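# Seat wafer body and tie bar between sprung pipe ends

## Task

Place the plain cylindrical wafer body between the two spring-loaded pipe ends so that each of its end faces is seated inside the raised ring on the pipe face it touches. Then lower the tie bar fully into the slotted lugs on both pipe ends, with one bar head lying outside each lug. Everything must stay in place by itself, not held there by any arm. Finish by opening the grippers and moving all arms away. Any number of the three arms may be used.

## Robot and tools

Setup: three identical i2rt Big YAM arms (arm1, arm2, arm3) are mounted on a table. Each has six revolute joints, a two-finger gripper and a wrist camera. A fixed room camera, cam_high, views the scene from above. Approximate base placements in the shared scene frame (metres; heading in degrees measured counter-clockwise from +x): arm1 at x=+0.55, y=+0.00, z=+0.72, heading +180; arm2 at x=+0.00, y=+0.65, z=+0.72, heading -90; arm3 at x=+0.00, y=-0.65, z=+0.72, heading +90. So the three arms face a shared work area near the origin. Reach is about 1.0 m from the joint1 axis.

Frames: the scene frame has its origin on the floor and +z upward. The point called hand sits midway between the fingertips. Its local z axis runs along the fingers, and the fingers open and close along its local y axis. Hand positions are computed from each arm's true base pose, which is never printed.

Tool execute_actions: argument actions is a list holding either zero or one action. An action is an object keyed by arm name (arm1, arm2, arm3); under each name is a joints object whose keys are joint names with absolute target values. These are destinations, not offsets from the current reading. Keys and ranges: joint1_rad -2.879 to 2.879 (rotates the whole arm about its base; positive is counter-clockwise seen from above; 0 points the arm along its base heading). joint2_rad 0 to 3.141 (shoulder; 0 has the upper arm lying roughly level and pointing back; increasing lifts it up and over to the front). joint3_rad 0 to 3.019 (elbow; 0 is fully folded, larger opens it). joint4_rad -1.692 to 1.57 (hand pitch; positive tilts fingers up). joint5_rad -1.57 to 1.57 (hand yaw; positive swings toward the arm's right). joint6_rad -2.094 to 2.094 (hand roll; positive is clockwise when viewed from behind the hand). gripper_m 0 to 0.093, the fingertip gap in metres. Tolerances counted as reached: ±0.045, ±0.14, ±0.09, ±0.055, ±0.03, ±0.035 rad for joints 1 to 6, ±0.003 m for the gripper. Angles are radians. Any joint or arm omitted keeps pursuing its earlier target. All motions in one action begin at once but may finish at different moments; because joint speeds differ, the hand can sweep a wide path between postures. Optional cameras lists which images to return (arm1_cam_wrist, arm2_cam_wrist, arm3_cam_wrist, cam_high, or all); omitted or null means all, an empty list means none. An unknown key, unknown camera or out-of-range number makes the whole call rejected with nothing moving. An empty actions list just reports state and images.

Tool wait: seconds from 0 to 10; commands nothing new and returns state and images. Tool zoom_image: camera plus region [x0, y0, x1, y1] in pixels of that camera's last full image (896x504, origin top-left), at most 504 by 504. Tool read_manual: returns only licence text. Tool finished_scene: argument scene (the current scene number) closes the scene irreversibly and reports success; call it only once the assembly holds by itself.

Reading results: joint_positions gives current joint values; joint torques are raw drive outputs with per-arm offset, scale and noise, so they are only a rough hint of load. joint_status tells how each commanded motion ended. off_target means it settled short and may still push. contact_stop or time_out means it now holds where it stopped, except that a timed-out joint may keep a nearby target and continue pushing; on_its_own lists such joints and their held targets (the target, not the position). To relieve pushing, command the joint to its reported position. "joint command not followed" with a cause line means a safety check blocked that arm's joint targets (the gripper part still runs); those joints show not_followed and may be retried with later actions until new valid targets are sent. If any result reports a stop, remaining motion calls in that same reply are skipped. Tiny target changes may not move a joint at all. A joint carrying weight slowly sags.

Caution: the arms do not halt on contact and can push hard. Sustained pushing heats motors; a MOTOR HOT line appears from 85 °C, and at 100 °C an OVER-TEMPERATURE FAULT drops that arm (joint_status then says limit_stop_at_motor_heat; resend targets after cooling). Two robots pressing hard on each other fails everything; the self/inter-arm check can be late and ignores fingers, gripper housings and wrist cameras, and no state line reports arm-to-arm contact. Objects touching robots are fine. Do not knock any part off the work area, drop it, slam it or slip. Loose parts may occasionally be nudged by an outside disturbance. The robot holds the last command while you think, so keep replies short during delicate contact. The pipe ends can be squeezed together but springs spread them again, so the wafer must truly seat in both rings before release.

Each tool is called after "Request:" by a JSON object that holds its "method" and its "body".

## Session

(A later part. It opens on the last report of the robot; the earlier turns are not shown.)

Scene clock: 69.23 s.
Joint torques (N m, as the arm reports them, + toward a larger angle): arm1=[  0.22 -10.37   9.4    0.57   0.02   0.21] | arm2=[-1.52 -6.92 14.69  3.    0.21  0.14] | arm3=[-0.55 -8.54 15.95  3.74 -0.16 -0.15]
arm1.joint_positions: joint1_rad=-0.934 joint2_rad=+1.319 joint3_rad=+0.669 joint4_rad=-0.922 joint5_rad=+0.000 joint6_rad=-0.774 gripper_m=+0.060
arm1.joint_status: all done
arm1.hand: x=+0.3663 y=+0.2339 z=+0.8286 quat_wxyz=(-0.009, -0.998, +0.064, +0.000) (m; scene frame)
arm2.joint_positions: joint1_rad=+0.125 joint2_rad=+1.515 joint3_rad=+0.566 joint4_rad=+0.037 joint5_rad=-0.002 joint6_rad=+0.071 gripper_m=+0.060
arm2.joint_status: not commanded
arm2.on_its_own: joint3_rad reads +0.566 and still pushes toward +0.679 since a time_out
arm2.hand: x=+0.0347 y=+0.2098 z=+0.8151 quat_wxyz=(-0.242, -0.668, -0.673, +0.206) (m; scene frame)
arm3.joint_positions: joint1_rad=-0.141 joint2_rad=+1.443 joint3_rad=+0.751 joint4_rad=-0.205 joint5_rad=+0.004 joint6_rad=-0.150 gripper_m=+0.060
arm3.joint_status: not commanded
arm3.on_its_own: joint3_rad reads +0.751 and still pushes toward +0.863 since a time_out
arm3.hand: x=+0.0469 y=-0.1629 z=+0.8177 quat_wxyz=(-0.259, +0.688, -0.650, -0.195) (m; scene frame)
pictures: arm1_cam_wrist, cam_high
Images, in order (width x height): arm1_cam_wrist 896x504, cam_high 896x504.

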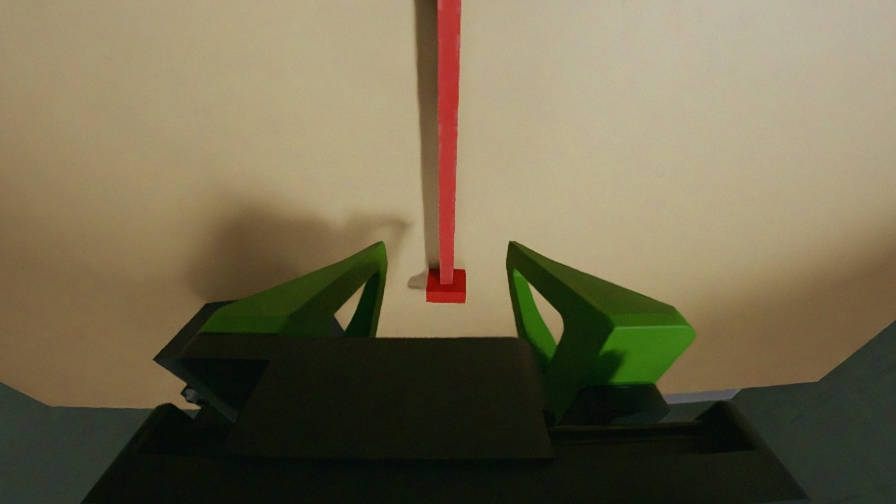

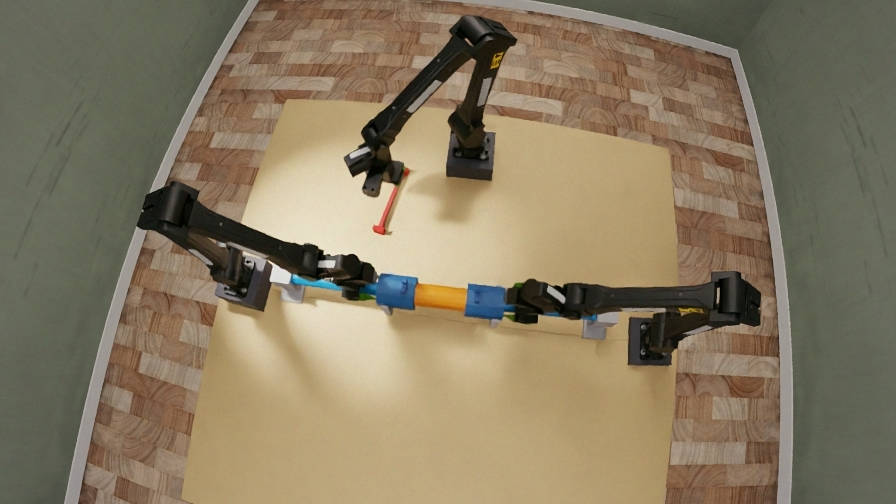

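Request:
{"method": "execute_actions", "body": {"actions": [{"arm1":{"joints":{"joint2_rad":1.549,"joint3_rad":0.594,"joint4_rad":-0.573}}}], "cameras": ["arm1_cam_wrist"]}}

Request:
{"method": "execute_actions", "body": {"actions": [{"arm1":{"joints":{"gripper_m":0.0}}}], "cameras": ["arm1_cam_wrist"]}}

Scene clock: 77.07 s.
Joint torques (N m, as the arm reports them, + toward a larger angle): arm1=[ -0.24 -11.58   6.43   0.48   0.04   0.23] | arm2=[-1.5  -6.92 14.7   3.    0.21  0.14] | arm3=[-0.5  -8.51 15.94  3.72 -0.17 -0.15]
arm1.joint_positions: joint1_rad=-0.934 joint2_rad=+1.558 joint3_rad=+0.586 joint4_rad=-0.588 joint5_rad=+0.000 joint6_rad=-0.773 gripper_m=+0.060
arm1.joint_status: all done
arm1.hand: x=+0.3625 y=+0.2371 z=+0.7400 quat_wxyz=(-0.004, -0.998, +0.064, +0.004) (m; scene frame)
arm2.joint_positions: joint1_rad=+0.125 joint2_rad=+1.515 joint3_rad=+0.566 joint4_rad=+0.037 joint5_rad=-0.002 joint6_rad=+0.071 gripper_m=+0.060
arm2.joint_status: not commanded
arm2.on_its_own: joint3_rad reads +0.566 and still pushes toward +0.679 since a time_out
arm2.hand: x=+0.0347 y=+0.2098 z=+0.8151 quat_wxyz=(-0.242, -0.668, -0.673, +0.206) (m; scene frame)
arm3.joint_positions: joint1_rad=-0.141 joint2_rad=+1.443 joint3_rad=+0.751 joint4_rad=-0.205 joint5_rad=+0.004 joint6_rad=-0.150 gripper_m=+0.060
arm3.joint_status: not commanded
arm3.on_its_own: joint3_rad reads +0.751 and still pushes toward +0.863 since a time_out
arm3.hand: x=+0.0469 y=-0.1629 z=+0.8177 quat_wxyz=(-0.259, +0.688, -0.650, -0.195) (m; scene frame)
pictures: arm1_cam_wrist
Images, in order (width x height): arm1_cam_wrist 896x504.

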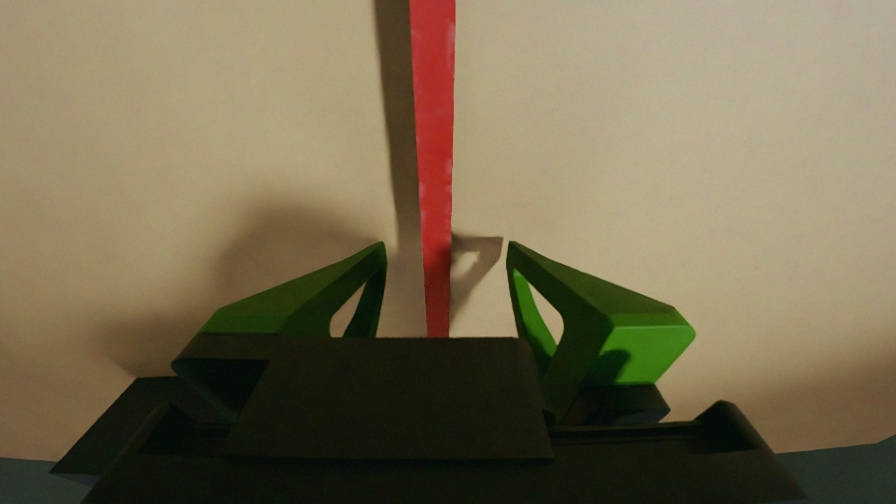

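Scene clock: 77.70 s.
Joint torques (N m, as the arm reports them, + toward a larger angle): arm1=[ -0.08 -10.58   6.52   0.34   0.04   0.21] | arm2=[-1.5  -6.93 14.69  3.    0.21  0.14] | arm3=[-0.52 -8.48 15.94  3.72 -0.17 -0.15]
arm1.joint_positions: joint1_rad=-0.934 joint2_rad=+1.558 joint3_rad=+0.586 joint4_rad=-0.586 joint5_rad=+0.000 joint6_rad=-0.773 gripper_m=+0.011
arm1.joint_status: gripper_m off_target (ended at +0.011, target +0.000)
arm1.hand: x=+0.3624 y=+0.2374 z=+0.7400 quat_wxyz=(-0.003, -0.998, +0.065, +0.004) (m; scene frame)
arm2.joint_positions: joint1_rad=+0.125 joint2_rad=+1.515 joint3_rad=+0.566 joint4_rad=+0.037 joint5_rad=-0.002 joint6_rad=+0.071 gripper_m=+0.060
arm2.joint_status: not commanded
arm2.on_its_own: joint3_rad reads +0.566 and still pushes toward +0.679 since a time_out
arm2.hand: x=+0.0347 y=+0.2098 z=+0.8151 quat_wxyz=(-0.242, -0.668, -0.673, +0.206) (m; scene frame)
arm3.joint_positions: joint1_rad=-0.141 joint2_rad=+1.443 joint3_rad=+0.751 joint4_rad=-0.205 joint5_rad=+0.004 joint6_rad=-0.150 gripper_m=+0.060
arm3.joint_status: not commanded
arm3.on_its_own: joint3_rad reads +0.751 and still pushes toward +0.863 since a time_out
arm3.hand: x=+0.0469 y=-0.1629 z=+0.8177 quat_wxyz=(-0.259, +0.688, -0.650, -0.195) (m; scene frame)
pictures: arm1_cam_wrist
Images, in order (width x height): arm1_cam_wrist 896x504.

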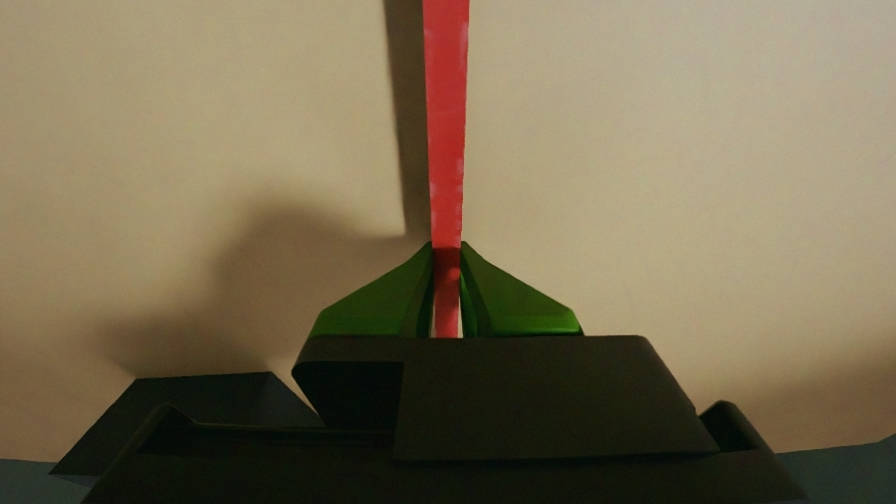

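Request:
{"method": "execute_actions", "body": {"actions": [{"arm1":{"joints":{"joint1_rad":-0.083,"joint2_rad":1.16,"joint3_rad":0.90,"joint4_rad":-1.225,"joint6_rad":-1.677}}}], "cameras": ["cam_high"]}}

Request:
{"method": "execute_actions", "body": {"actions": [{"arm1":{"joints":{"joint2_rad":1.70,"joint3_rad":1.445}}}], "cameras": ["cam_high","arm1_cam_wrist"]}}

Request:
{"method": "zoom_image", "body": {"camera": "cam_high", "region": [380, 258, 510, 328]}}

Scene clock: 85.83 s.
Joint torques (N m, as the arm reports them, + toward a larger angle): arm1=[ 1.63 -7.42 11.18 -0.74  0.05  0.03] | arm2=[-1.48 -6.91 14.7   3.    0.21  0.14] | arm3=[-0.55 -8.52 15.97  3.76 -0.17 -0.15]
arm1.joint_positions: joint1_rad=-0.092 joint2_rad=+1.161 joint3_rad=+0.887 joint4_rad=-1.214 joint5_rad=-0.001 joint6_rad=-1.665 gripper_m=+0.011
arm1.joint_status: all done
arm1.hand: x=+0.2294 y=+0.0221 z=+0.9516 quat_wxyz=(+0.026, -0.695, -0.718, +0.034) (m; scene frame)
arm2.joint_positions: joint1_rad=+0.125 joint2_rad=+1.515 joint3_rad=+0.566 joint4_rad=+0.037 joint5_rad=-0.002 joint6_rad=+0.071 gripper_m=+0.060
arm2.joint_status: not commanded
arm2.on_its_own: joint3_rad reads +0.566 and still pushes toward +0.679 since a time_out
arm2.hand: x=+0.0347 y=+0.2098 z=+0.8151 quat_wxyz=(-0.242, -0.668, -0.673, +0.206) (m; scene frame)
arm3.joint_positions: joint1_rad=-0.141 joint2_rad=+1.443 joint3_rad=+0.751 joint4_rad=-0.205 joint5_rad=+0.004 joint6_rad=-0.150 gripper_m=+0.060
arm3.joint_status: not commanded
arm3.on_its_own: joint3_rad reads +0.751 and still pushes toward +0.863 since a time_out
arm3.hand: x=+0.0469 y=-0.1629 z=+0.8177 quat_wxyz=(-0.259, +0.688, -0.650, -0.195) (m; scene frame)
pictures: cam_high
Images, in order (width x height): cam_high 896x504.

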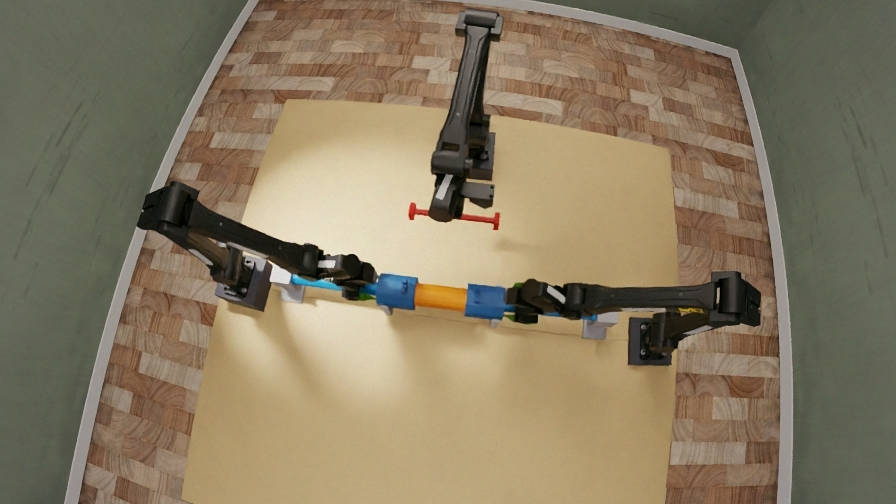

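Scene clock: 87.17 s.
Joint torques (N m, as the arm reports them, + toward a larger angle): arm1=[  1.84 -18.38  15.25  -0.37   0.03   0.  ] | arm2=[-1.48 -6.92 14.68  2.99  0.21  0.14] | arm3=[-0.52 -8.53 15.95  3.75 -0.17 -0.15]
arm1.joint_positions: joint1_rad=-0.092 joint2_rad=+1.715 joint3_rad=+1.382 joint4_rad=-1.223 joint5_rad=-0.001 joint6_rad=-1.667 gripper_m=+0.011
arm1.joint_status: all done
arm1.hand: x=+0.0429 y=+0.0328 z=+0.9200 quat_wxyz=(+0.000, -0.694, -0.720, +0.012) (m; scene frame)
arm2.joint_positions: joint1_rad=+0.125 joint2_rad=+1.515 joint3_rad=+0.566 joint4_rad=+0.037 joint5_rad=-0.002 joint6_rad=+0.071 gripper_m=+0.060
arm2.joint_status: not commanded
arm2.on_its_own: joint3_rad reads +0.566 and still pushes toward +0.679 since a time_out
arm2.hand: x=+0.0347 y=+0.2098 z=+0.8151 quat_wxyz=(-0.242, -0.668, -0.673, +0.206) (m; scene frame)
arm3.joint_positions: joint1_rad=-0.141 joint2_rad=+1.443 joint3_rad=+0.751 joint4_rad=-0.205 joint5_rad=+0.004 joint6_rad=-0.150 gripper_m=+0.060
arm3.joint_status: not commanded
arm3.on_its_own: joint3_rad reads +0.751 and still pushes toward +0.863 since a time_out
arm3.hand: x=+0.0469 y=-0.1629 z=+0.8177 quat_wxyz=(-0.259, +0.688, -0.650, -0.195) (m; scene frame)
pictures: arm1_cam_wrist, cam_high
Images, in order (width x height): arm1_cam_wrist 896x504, cam_high 896x504.

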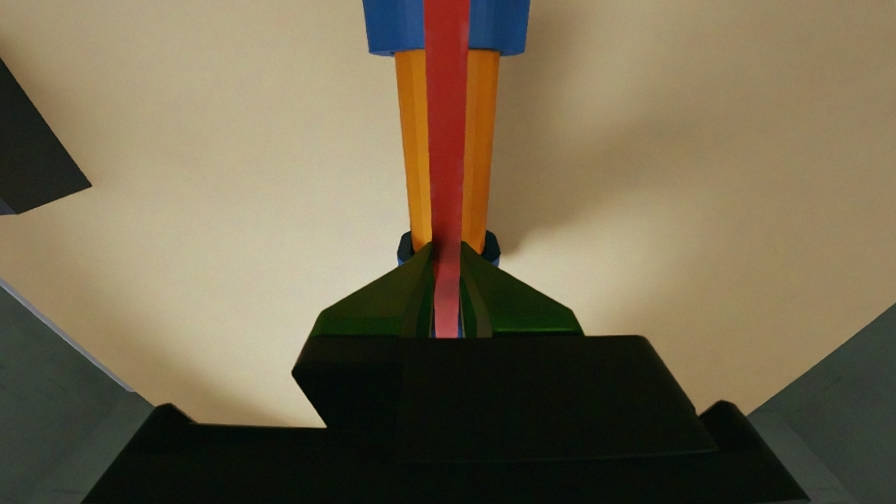

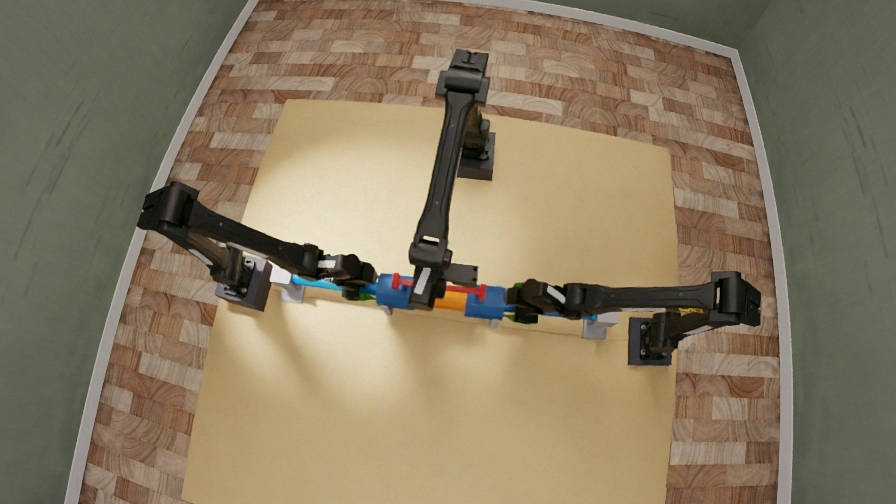

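Region (380, 258, 510, 328) of cam_high's 896x504 image, scaled by 3.877, with more detail than that image has; it fills the top 271 rows of this view, and the rest is white.

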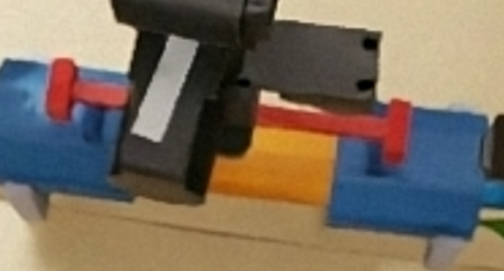

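Request:
{"method": "execute_actions", "body": {"actions": [{"arm1":{"joints":{"joint1_rad":-0.071,"joint3_rad":1.41,"joint4_rad":-1.205,"joint6_rad":-1.645}}}], "cameras": ["cam_high","arm1_cam_wrist"]}}

Request:
{"method": "zoom_image", "body": {"camera": "cam_high", "region": [380, 258, 510, 328]}}

Scene clock: 91.60 s.
Joint torques (N m, as the arm reports them, + toward a larger angle): arm1=[  2.44 -18.91  12.19   0.44   0.08   0.21] | arm2=[-1.49 -6.93 14.7   3.    0.21  0.14] | arm3=[-0.51 -8.54 15.94  3.72 -0.17 -0.15]
arm1.joint_positions: joint1_rad=-0.086 joint2_rad=+1.715 joint3_rad=+1.382 joint4_rad=-1.219 joint5_rad=-0.001 joint6_rad=-1.657 gripper_m=+0.011
arm1.joint_status: all done
arm1.hand: x=+0.0419 y=+0.0299 z=+0.9201 quat_wxyz=(+0.001, -0.696, -0.718, +0.013) (m; scene frame)
arm2.joint_positions: joint1_rad=+0.125 joint2_rad=+1.515 joint3_rad=+0.566 joint4_rad=+0.037 joint5_rad=-0.002 joint6_rad=+0.071 gripper_m=+0.060
arm2.joint_status: not commanded
arm2.on_its_own: joint3_rad reads +0.566 and still pushes toward +0.679 since a time_out
arm2.hand: x=+0.0347 y=+0.2098 z=+0.8151 quat_wxyz=(-0.242, -0.668, -0.673, +0.206) (m; scene frame)
arm3.joint_positions: joint1_rad=-0.141 joint2_rad=+1.443 joint3_rad=+0.751 joint4_rad=-0.205 joint5_rad=+0.004 joint6_rad=-0.150 gripper_m=+0.060
arm3.joint_status: not commanded
arm3.on_its_own: joint3_rad reads +0.751 and still pushes toward +0.863 since a time_out
arm3.hand: x=+0.0469 y=-0.1629 z=+0.8177 quat_wxyz=(-0.259, +0.688, -0.650, -0.195) (m; scene frame)
pictures: arm1_cam_wrist, cam_high
Images, in order (width x height): arm1_cam_wrist 896x504, cam_high 896x504.

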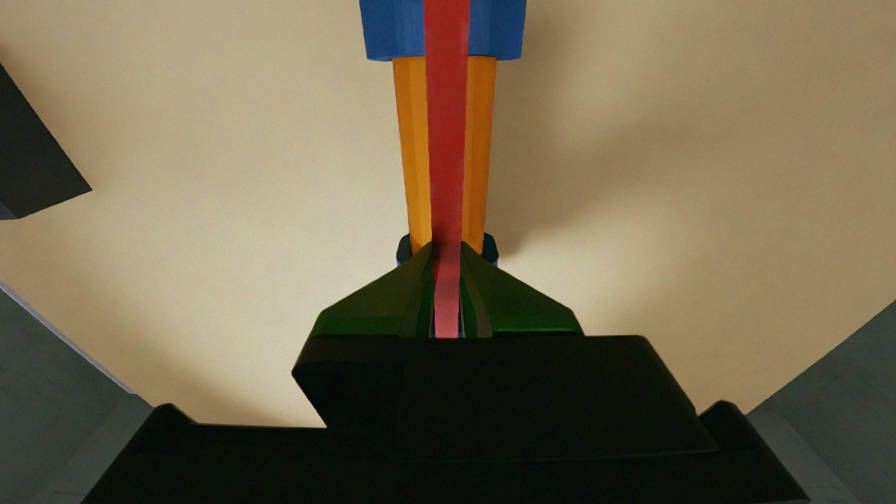

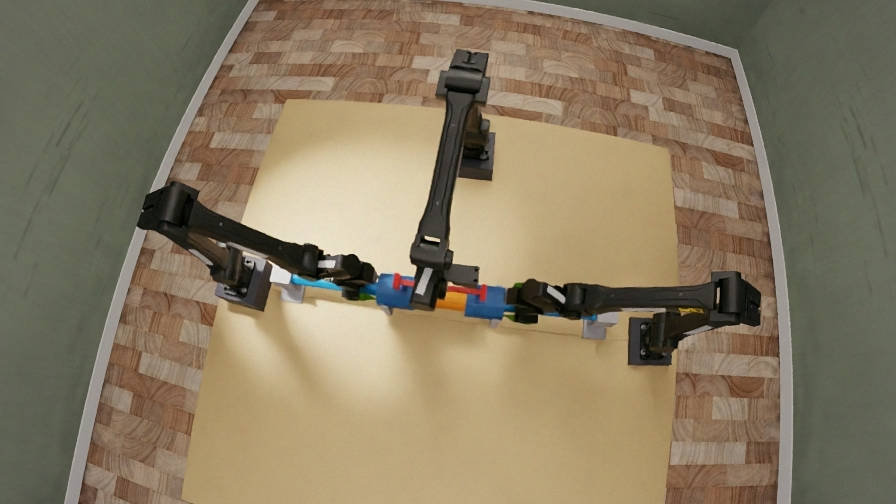

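Region (380, 258, 510, 328) of cam_high's 896x504 image, scaled by 3.877, with more detail than that image has; it fills the top 271 rows of this view, and the rest is white.

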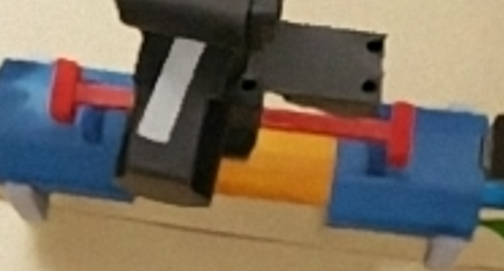

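Request:
{"method": "execute_actions", "body": {"actions": [{"arm1":{"joints":{"joint1_rad":-0.067}}}], "cameras": []}}

Request:
{"method": "execute_actions", "body": {"actions": [{"arm1":{"joints":{"joint2_rad":1.79}}}]}}

Request:
{"method": "zoom_image", "body": {"camera": "cam_high", "region": [380, 258, 510, 328]}}

Scene clock: 94.83 s.
Joint torques (N m, as the arm reports them, + toward a larger angle): arm1=[  2.55 -19.53  12.2    0.43   0.04   0.22] | arm2=[-1.5  -6.89 14.69  3.    0.21  0.14] | arm3=[-0.54 -8.56 15.95  3.74 -0.16 -0.15]
arm1.joint_positions: joint1_rad=-0.082 joint2_rad=+1.715 joint3_rad=+1.382 joint4_rad=-1.219 joint5_rad=-0.001 joint6_rad=-1.657 gripper_m=+0.011
arm1.joint_status: all done
arm1.hand: x=+0.0418 y=+0.0282 z=+0.9201 quat_wxyz=(+0.001, -0.695, -0.719, +0.013) (m; scene frame)
arm2.joint_positions: joint1_rad=+0.125 joint2_rad=+1.515 joint3_rad=+0.566 joint4_rad=+0.037 joint5_rad=-0.002 joint6_rad=+0.071 gripper_m=+0.060
arm2.joint_status: not commanded
arm2.on_its_own: joint3_rad reads +0.566 and still pushes toward +0.679 since a time_out
arm2.hand: x=+0.0347 y=+0.2098 z=+0.8151 quat_wxyz=(-0.242, -0.668, -0.673, +0.206) (m; scene frame)
arm3.joint_positions: joint1_rad=-0.141 joint2_rad=+1.443 joint3_rad=+0.751 joint4_rad=-0.205 joint5_rad=+0.004 joint6_rad=-0.150 gripper_m=+0.060
arm3.joint_status: not commanded
arm3.on_its_own: joint3_rad reads +0.751 and still pushes toward +0.863 since a time_out
arm3.hand: x=+0.0469 y=-0.1629 z=+0.8177 quat_wxyz=(-0.259, +0.688, -0.650, -0.195) (m; scene frame)
pictures: none
No camera images: the call's "cameras" was empty. Leave "cameras" out to get every camera's image.

Scene clock: 95.60 s.
Joint torques (N m, as the arm reports them, + toward a larger angle): arm1=[  2.19 -17.27  11.46   0.22  -0.1    0.2 ] | arm2=[-1.49 -6.92 14.7   3.    0.21  0.14] | arm3=[-0.55 -8.54 15.94  3.74 -0.17 -0.15]
arm1.joint_positions: joint1_rad=-0.082 joint2_rad=+1.783 joint3_rad=+1.386 joint4_rad=-1.217 joint5_rad=+0.002 joint6_rad=-1.656 gripper_m=+0.011
arm1.joint_status: all done
arm1.hand: x=+0.0410 y=+0.0278 z=+0.8884 quat_wxyz=(-0.021, -0.694, -0.719, -0.008) (m; scene frame)
arm2.joint_positions: joint1_rad=+0.125 joint2_rad=+1.515 joint3_rad=+0.566 joint4_rad=+0.037 joint5_rad=-0.002 joint6_rad=+0.071 gripper_m=+0.060
arm2.joint_status: not commanded
arm2.on_its_own: joint3_rad reads +0.566 and still pushes toward +0.679 since a time_out
arm2.hand: x=+0.0348 y=+0.2098 z=+0.8151 quat_wxyz=(-0.243, -0.668, -0.673, +0.206) (m; scene frame)
arm3.joint_positions: joint1_rad=-0.141 joint2_rad=+1.443 joint3_rad=+0.751 joint4_rad=-0.205 joint5_rad=+0.005 joint6_rad=-0.150 gripper_m=+0.060
arm3.joint_status: not commanded
arm3.on_its_own: joint3_rad reads +0.751 and still pushes toward +0.863 since a time_out
arm3.hand: x=+0.0470 y=-0.1629 z=+0.8177 quat_wxyz=(-0.259, +0.688, -0.650, -0.194) (m; scene frame)
pictures: arm1_cam_wrist, arm2_cam_wrist, arm3_cam_wrist, cam_high
Images, in order (width x height): arm1_cam_wrist 896x504, arm2_cam_wrist 896x504, arm3_cam_wrist 896x504, cam_high 896x504.

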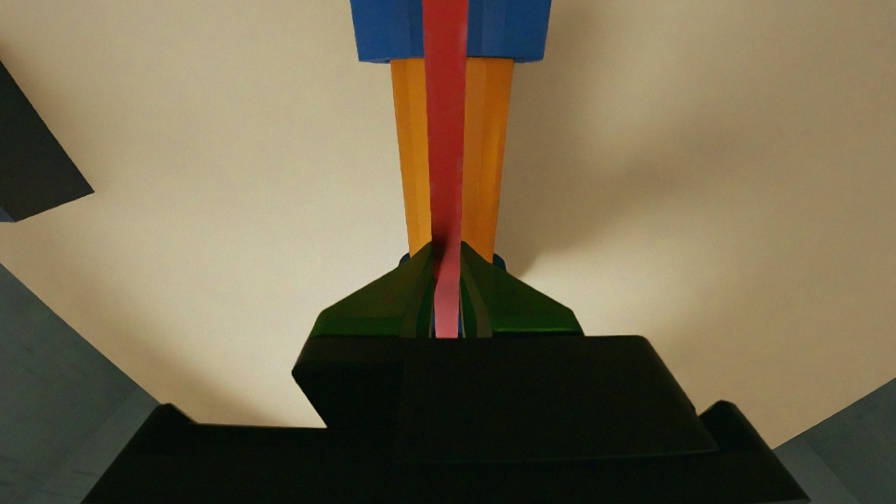

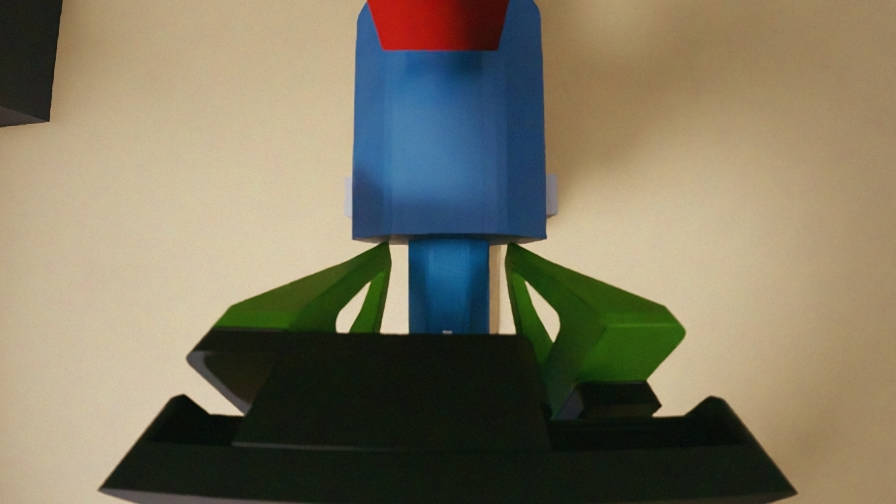

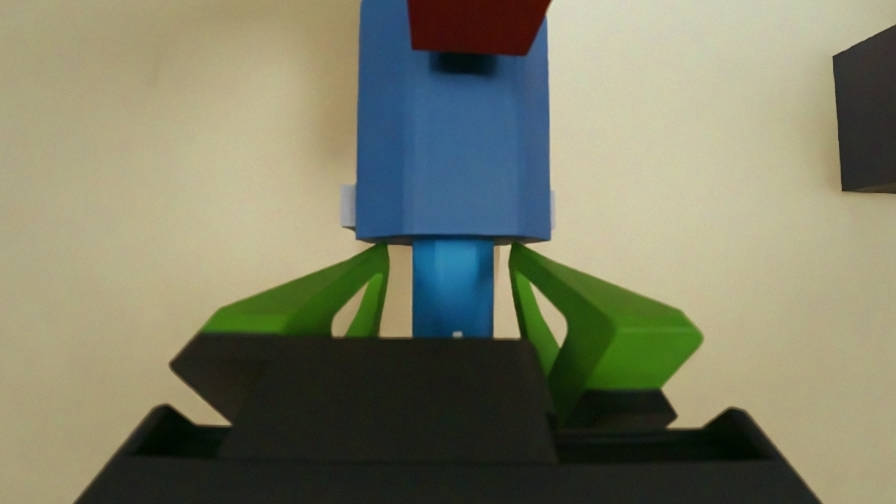

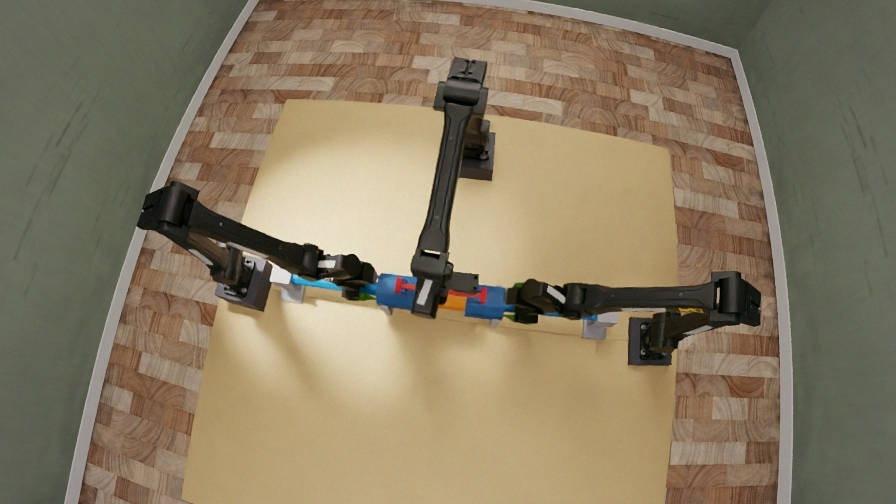

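Region (380, 258, 510, 328) of cam_high's 896x504 image, scaled by 3.877, with more detail than that image has; it fills the top 271 rows of this view, and the rest is white.

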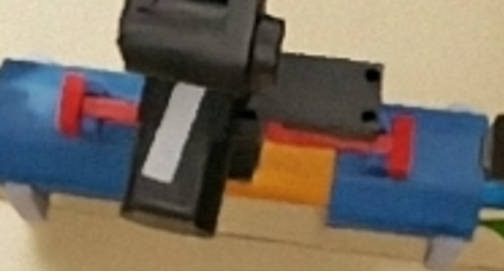

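Request:
{"method": "execute_actions", "body": {"actions": [{"arm1":{"joints":{"joint2_rad":1.775,"gripper_m":0.05}}}], "cameras": ["arm2_cam_wrist","arm3_cam_wrist"]}}

Request:
{"method": "execute_actions", "body": {"actions": [{"arm1":{"joints":{"joint2_rad":1.5}},"arm2":{"joints":{"joint2_rad":1.29,"joint3_rad":0.37,"joint4_rad":0.03}},"arm3":{"joints":{"joint1_rad":-0.17,"joint2_rad":1.21,"joint3_rad":0.56,"joint4_rad":-0.24}}}], "cameras": []}}

Request:
{"method": "execute_actions", "body": {"actions": [{"arm1":{"joints":{"joint2_rad":1.2,"joint3_rad":1.1}},"arm2":{"joints":{"joint2_rad":1.0,"joint3_rad":0.42,"joint4_rad":-0.15}},"arm3":{"joints":{"joint2_rad":0.92,"joint3_rad":0.59,"joint4_rad":-0.4}}}]}}

Scene clock: 101.40 s.
Joint torques (N m, as the arm reports them, + toward a larger angle): arm1=[  2.96 -18.68  11.55   0.19  -0.07   0.26] | arm2=[-1.47 -6.89 14.7   3.    0.21  0.14] | arm3=[-0.46 -8.58 15.93  3.74 -0.18 -0.15]
arm1.joint_positions: joint1_rad=-0.082 joint2_rad=+1.783 joint3_rad=+1.386 joint4_rad=-1.217 joint5_rad=+0.002 joint6_rad=-1.656 gripper_m=+0.050
arm1.joint_status: all done
arm1.hand: x=+0.0410 y=+0.0278 z=+0.8884 quat_wxyz=(-0.021, -0.694, -0.719, -0.008) (m; scene frame)
arm2.joint_positions: joint1_rad=+0.125 joint2_rad=+1.515 joint3_rad=+0.566 joint4_rad=+0.037 joint5_rad=-0.002 joint6_rad=+0.071 gripper_m=+0.060
arm2.joint_status: not commanded
arm2.on_its_own: joint3_rad reads +0.566 and still pushes toward +0.679 since a time_out
arm2.hand: x=+0.0348 y=+0.2098 z=+0.8151 quat_wxyz=(-0.243, -0.668, -0.673, +0.206) (m; scene frame)
arm3.joint_positions: joint1_rad=-0.141 joint2_rad=+1.443 joint3_rad=+0.751 joint4_rad=-0.205 joint5_rad=+0.005 joint6_rad=-0.150 gripper_m=+0.060
arm3.joint_status: not commanded
arm3.on_its_own: joint3_rad reads +0.751 and still pushes toward +0.863 since a time_out
arm3.hand: x=+0.0470 y=-0.1629 z=+0.8177 quat_wxyz=(-0.259, +0.688, -0.650, -0.194) (m; scene frame)
pictures: arm2_cam_wrist, arm3_cam_wrist
Images, in order (width x height): arm2_cam_wrist 896x504, arm3_cam_wrist 896x504.

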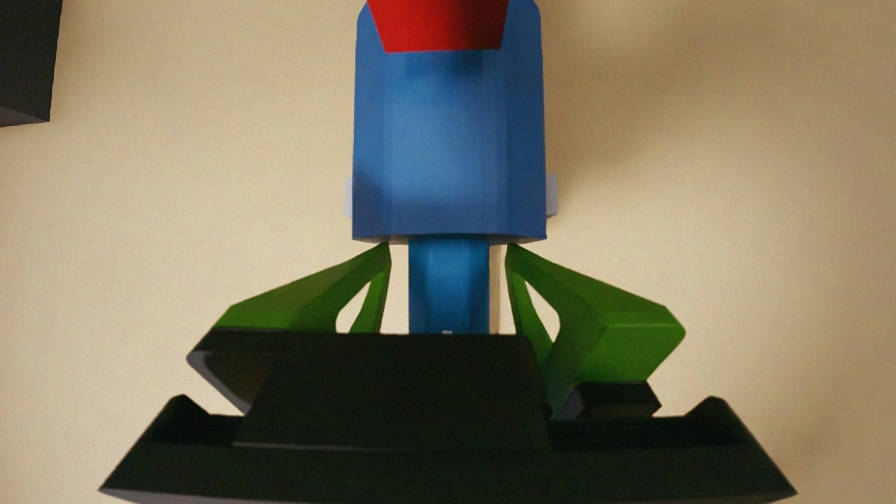

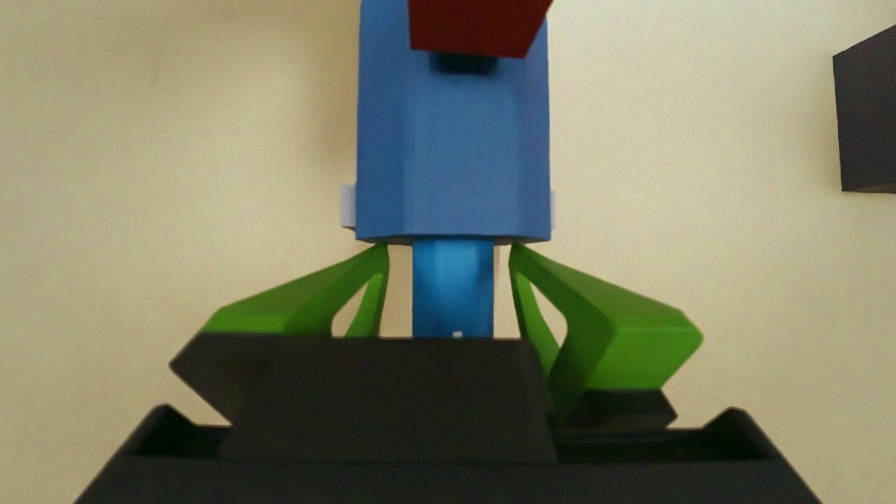

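Scene clock: 102.67 s.
Joint torques (N m, as the arm reports them, + toward a larger angle): arm1=[  2.32 -14.7   12.74   0.81  -0.08   0.28] | arm2=[-1.48 -6.16  7.21  1.49  0.2   0.14] | arm3=[-1.93 -8.5   8.    0.81  0.08 -0.15]
arm1.joint_positions: joint1_rad=-0.082 joint2_rad=+1.500 joint3_rad=+1.386 joint4_rad=-1.217 joint5_rad=+0.002 joint6_rad=-1.656 gripper_m=+0.050
arm1.joint_status: all done
arm1.hand: x=+0.0501 y=+0.0296 z=+1.0262 quat_wxyz=(+0.086, -0.690, -0.713, +0.084) (m; scene frame)
arm2.joint_positions: joint1_rad=+0.125 joint2_rad=+1.282 joint3_rad=+0.366 joint4_rad=+0.028 joint5_rad=-0.002 joint6_rad=+0.071 gripper_m=+0.060
arm2.joint_status: all done
arm2.hand: x=+0.0288 y=+0.2842 z=+0.8276 quat_wxyz=(-0.251, -0.665, -0.670, +0.213) (m; scene frame)
arm3.joint_positions: joint1_rad=-0.160 joint2_rad=+1.200 joint3_rad=+0.556 joint4_rad=-0.226 joint5_rad=-0.003 joint6_rad=-0.150 gripper_m=+0.060
arm3.joint_status: all done
arm3.hand: x=+0.0464 y=-0.2393 z=+0.8311 quat_wxyz=(-0.269, +0.679, -0.652, -0.203) (m; scene frame)
pictures: none
No camera images: the call's "cameras" was empty. Leave "cameras" out to get every camera's image.

Scene clock: 103.80 s.
Joint torques (N m, as the arm reports them, + toward a larger angle): arm1=[ 2.38 -8.99 11.03  0.53 -0.08  0.25] | arm2=[-1.49 -3.84 11.59  0.89  0.2   0.14] | arm3=[-1.79 -5.51 11.52  0.88  0.08 -0.15]
arm1.joint_positions: joint1_rad=-0.082 joint2_rad=+1.192 joint3_rad=+1.096 joint4_rad=-1.212 joint5_rad=+0.002 joint6_rad=-1.655 gripper_m=+0.050
arm1.joint_status: all done
arm1.hand: x=+0.1618 y=+0.0240 z=+1.0286 quat_wxyz=(+0.094, -0.690, -0.712, +0.092) (m; scene frame)
arm2.joint_positions: joint1_rad=+0.125 joint2_rad=+0.994 joint3_rad=+0.381 joint4_rad=-0.130 joint5_rad=-0.002 joint6_rad=+0.071 gripper_m=+0.060
arm2.joint_status: all done
arm2.hand: x=+0.0286 y=+0.2842 z=+0.9075 quat_wxyz=(-0.302, -0.647, -0.651, +0.257) (m; scene frame)
arm3.joint_positions: joint1_rad=-0.160 joint2_rad=+0.911 joint3_rad=+0.556 joint4_rad=-0.384 joint5_rad=-0.003 joint6_rad=-0.150 gripper_m=+0.060
arm3.joint_status: all done
arm3.hand: x=+0.0426 y=-0.2666 z=+0.9139 quat_wxyz=(-0.318, +0.662, -0.635, -0.240) (m; scene frame)
pictures: arm1_cam_wrist, arm2_cam_wrist, arm3_cam_wrist, cam_high
Images, in order (width x height): arm1_cam_wrist 896x504, arm2_cam_wrist 896x504, arm3_cam_wrist 896x504, cam_high 896x504.

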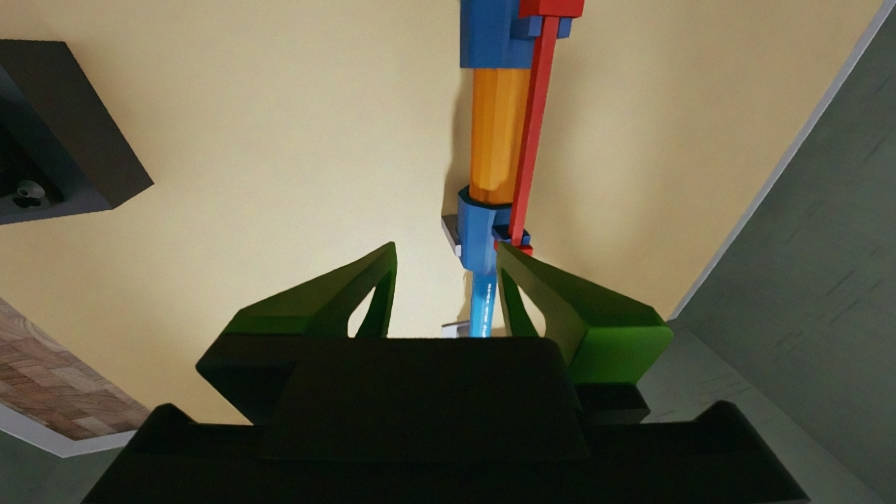

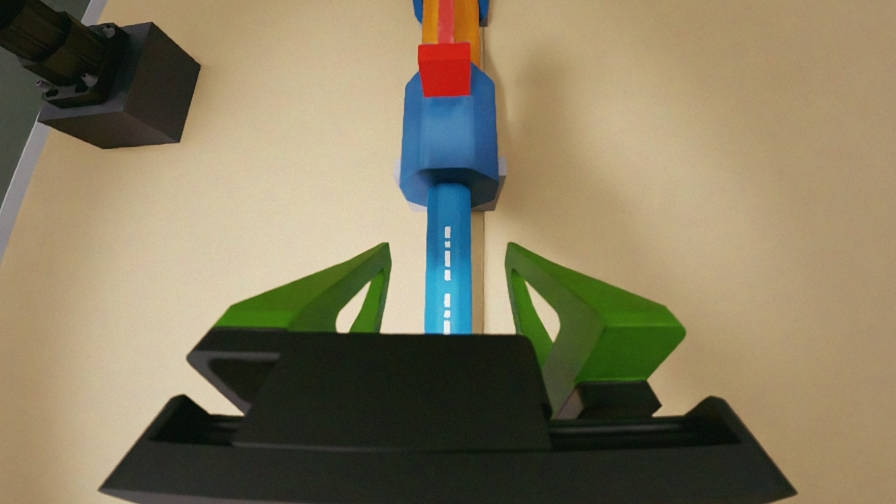

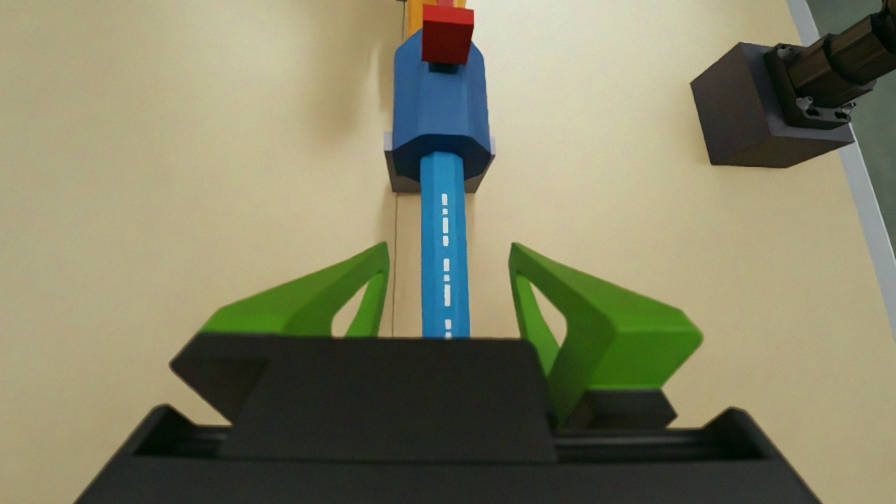

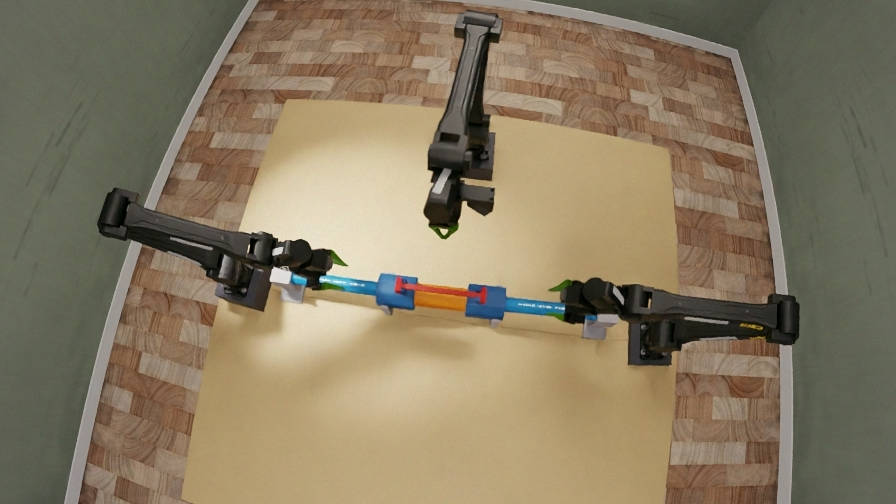

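Request:
{"method": "finished_scene", "body": {"scene": 2}}

The scene is finished: the task was done.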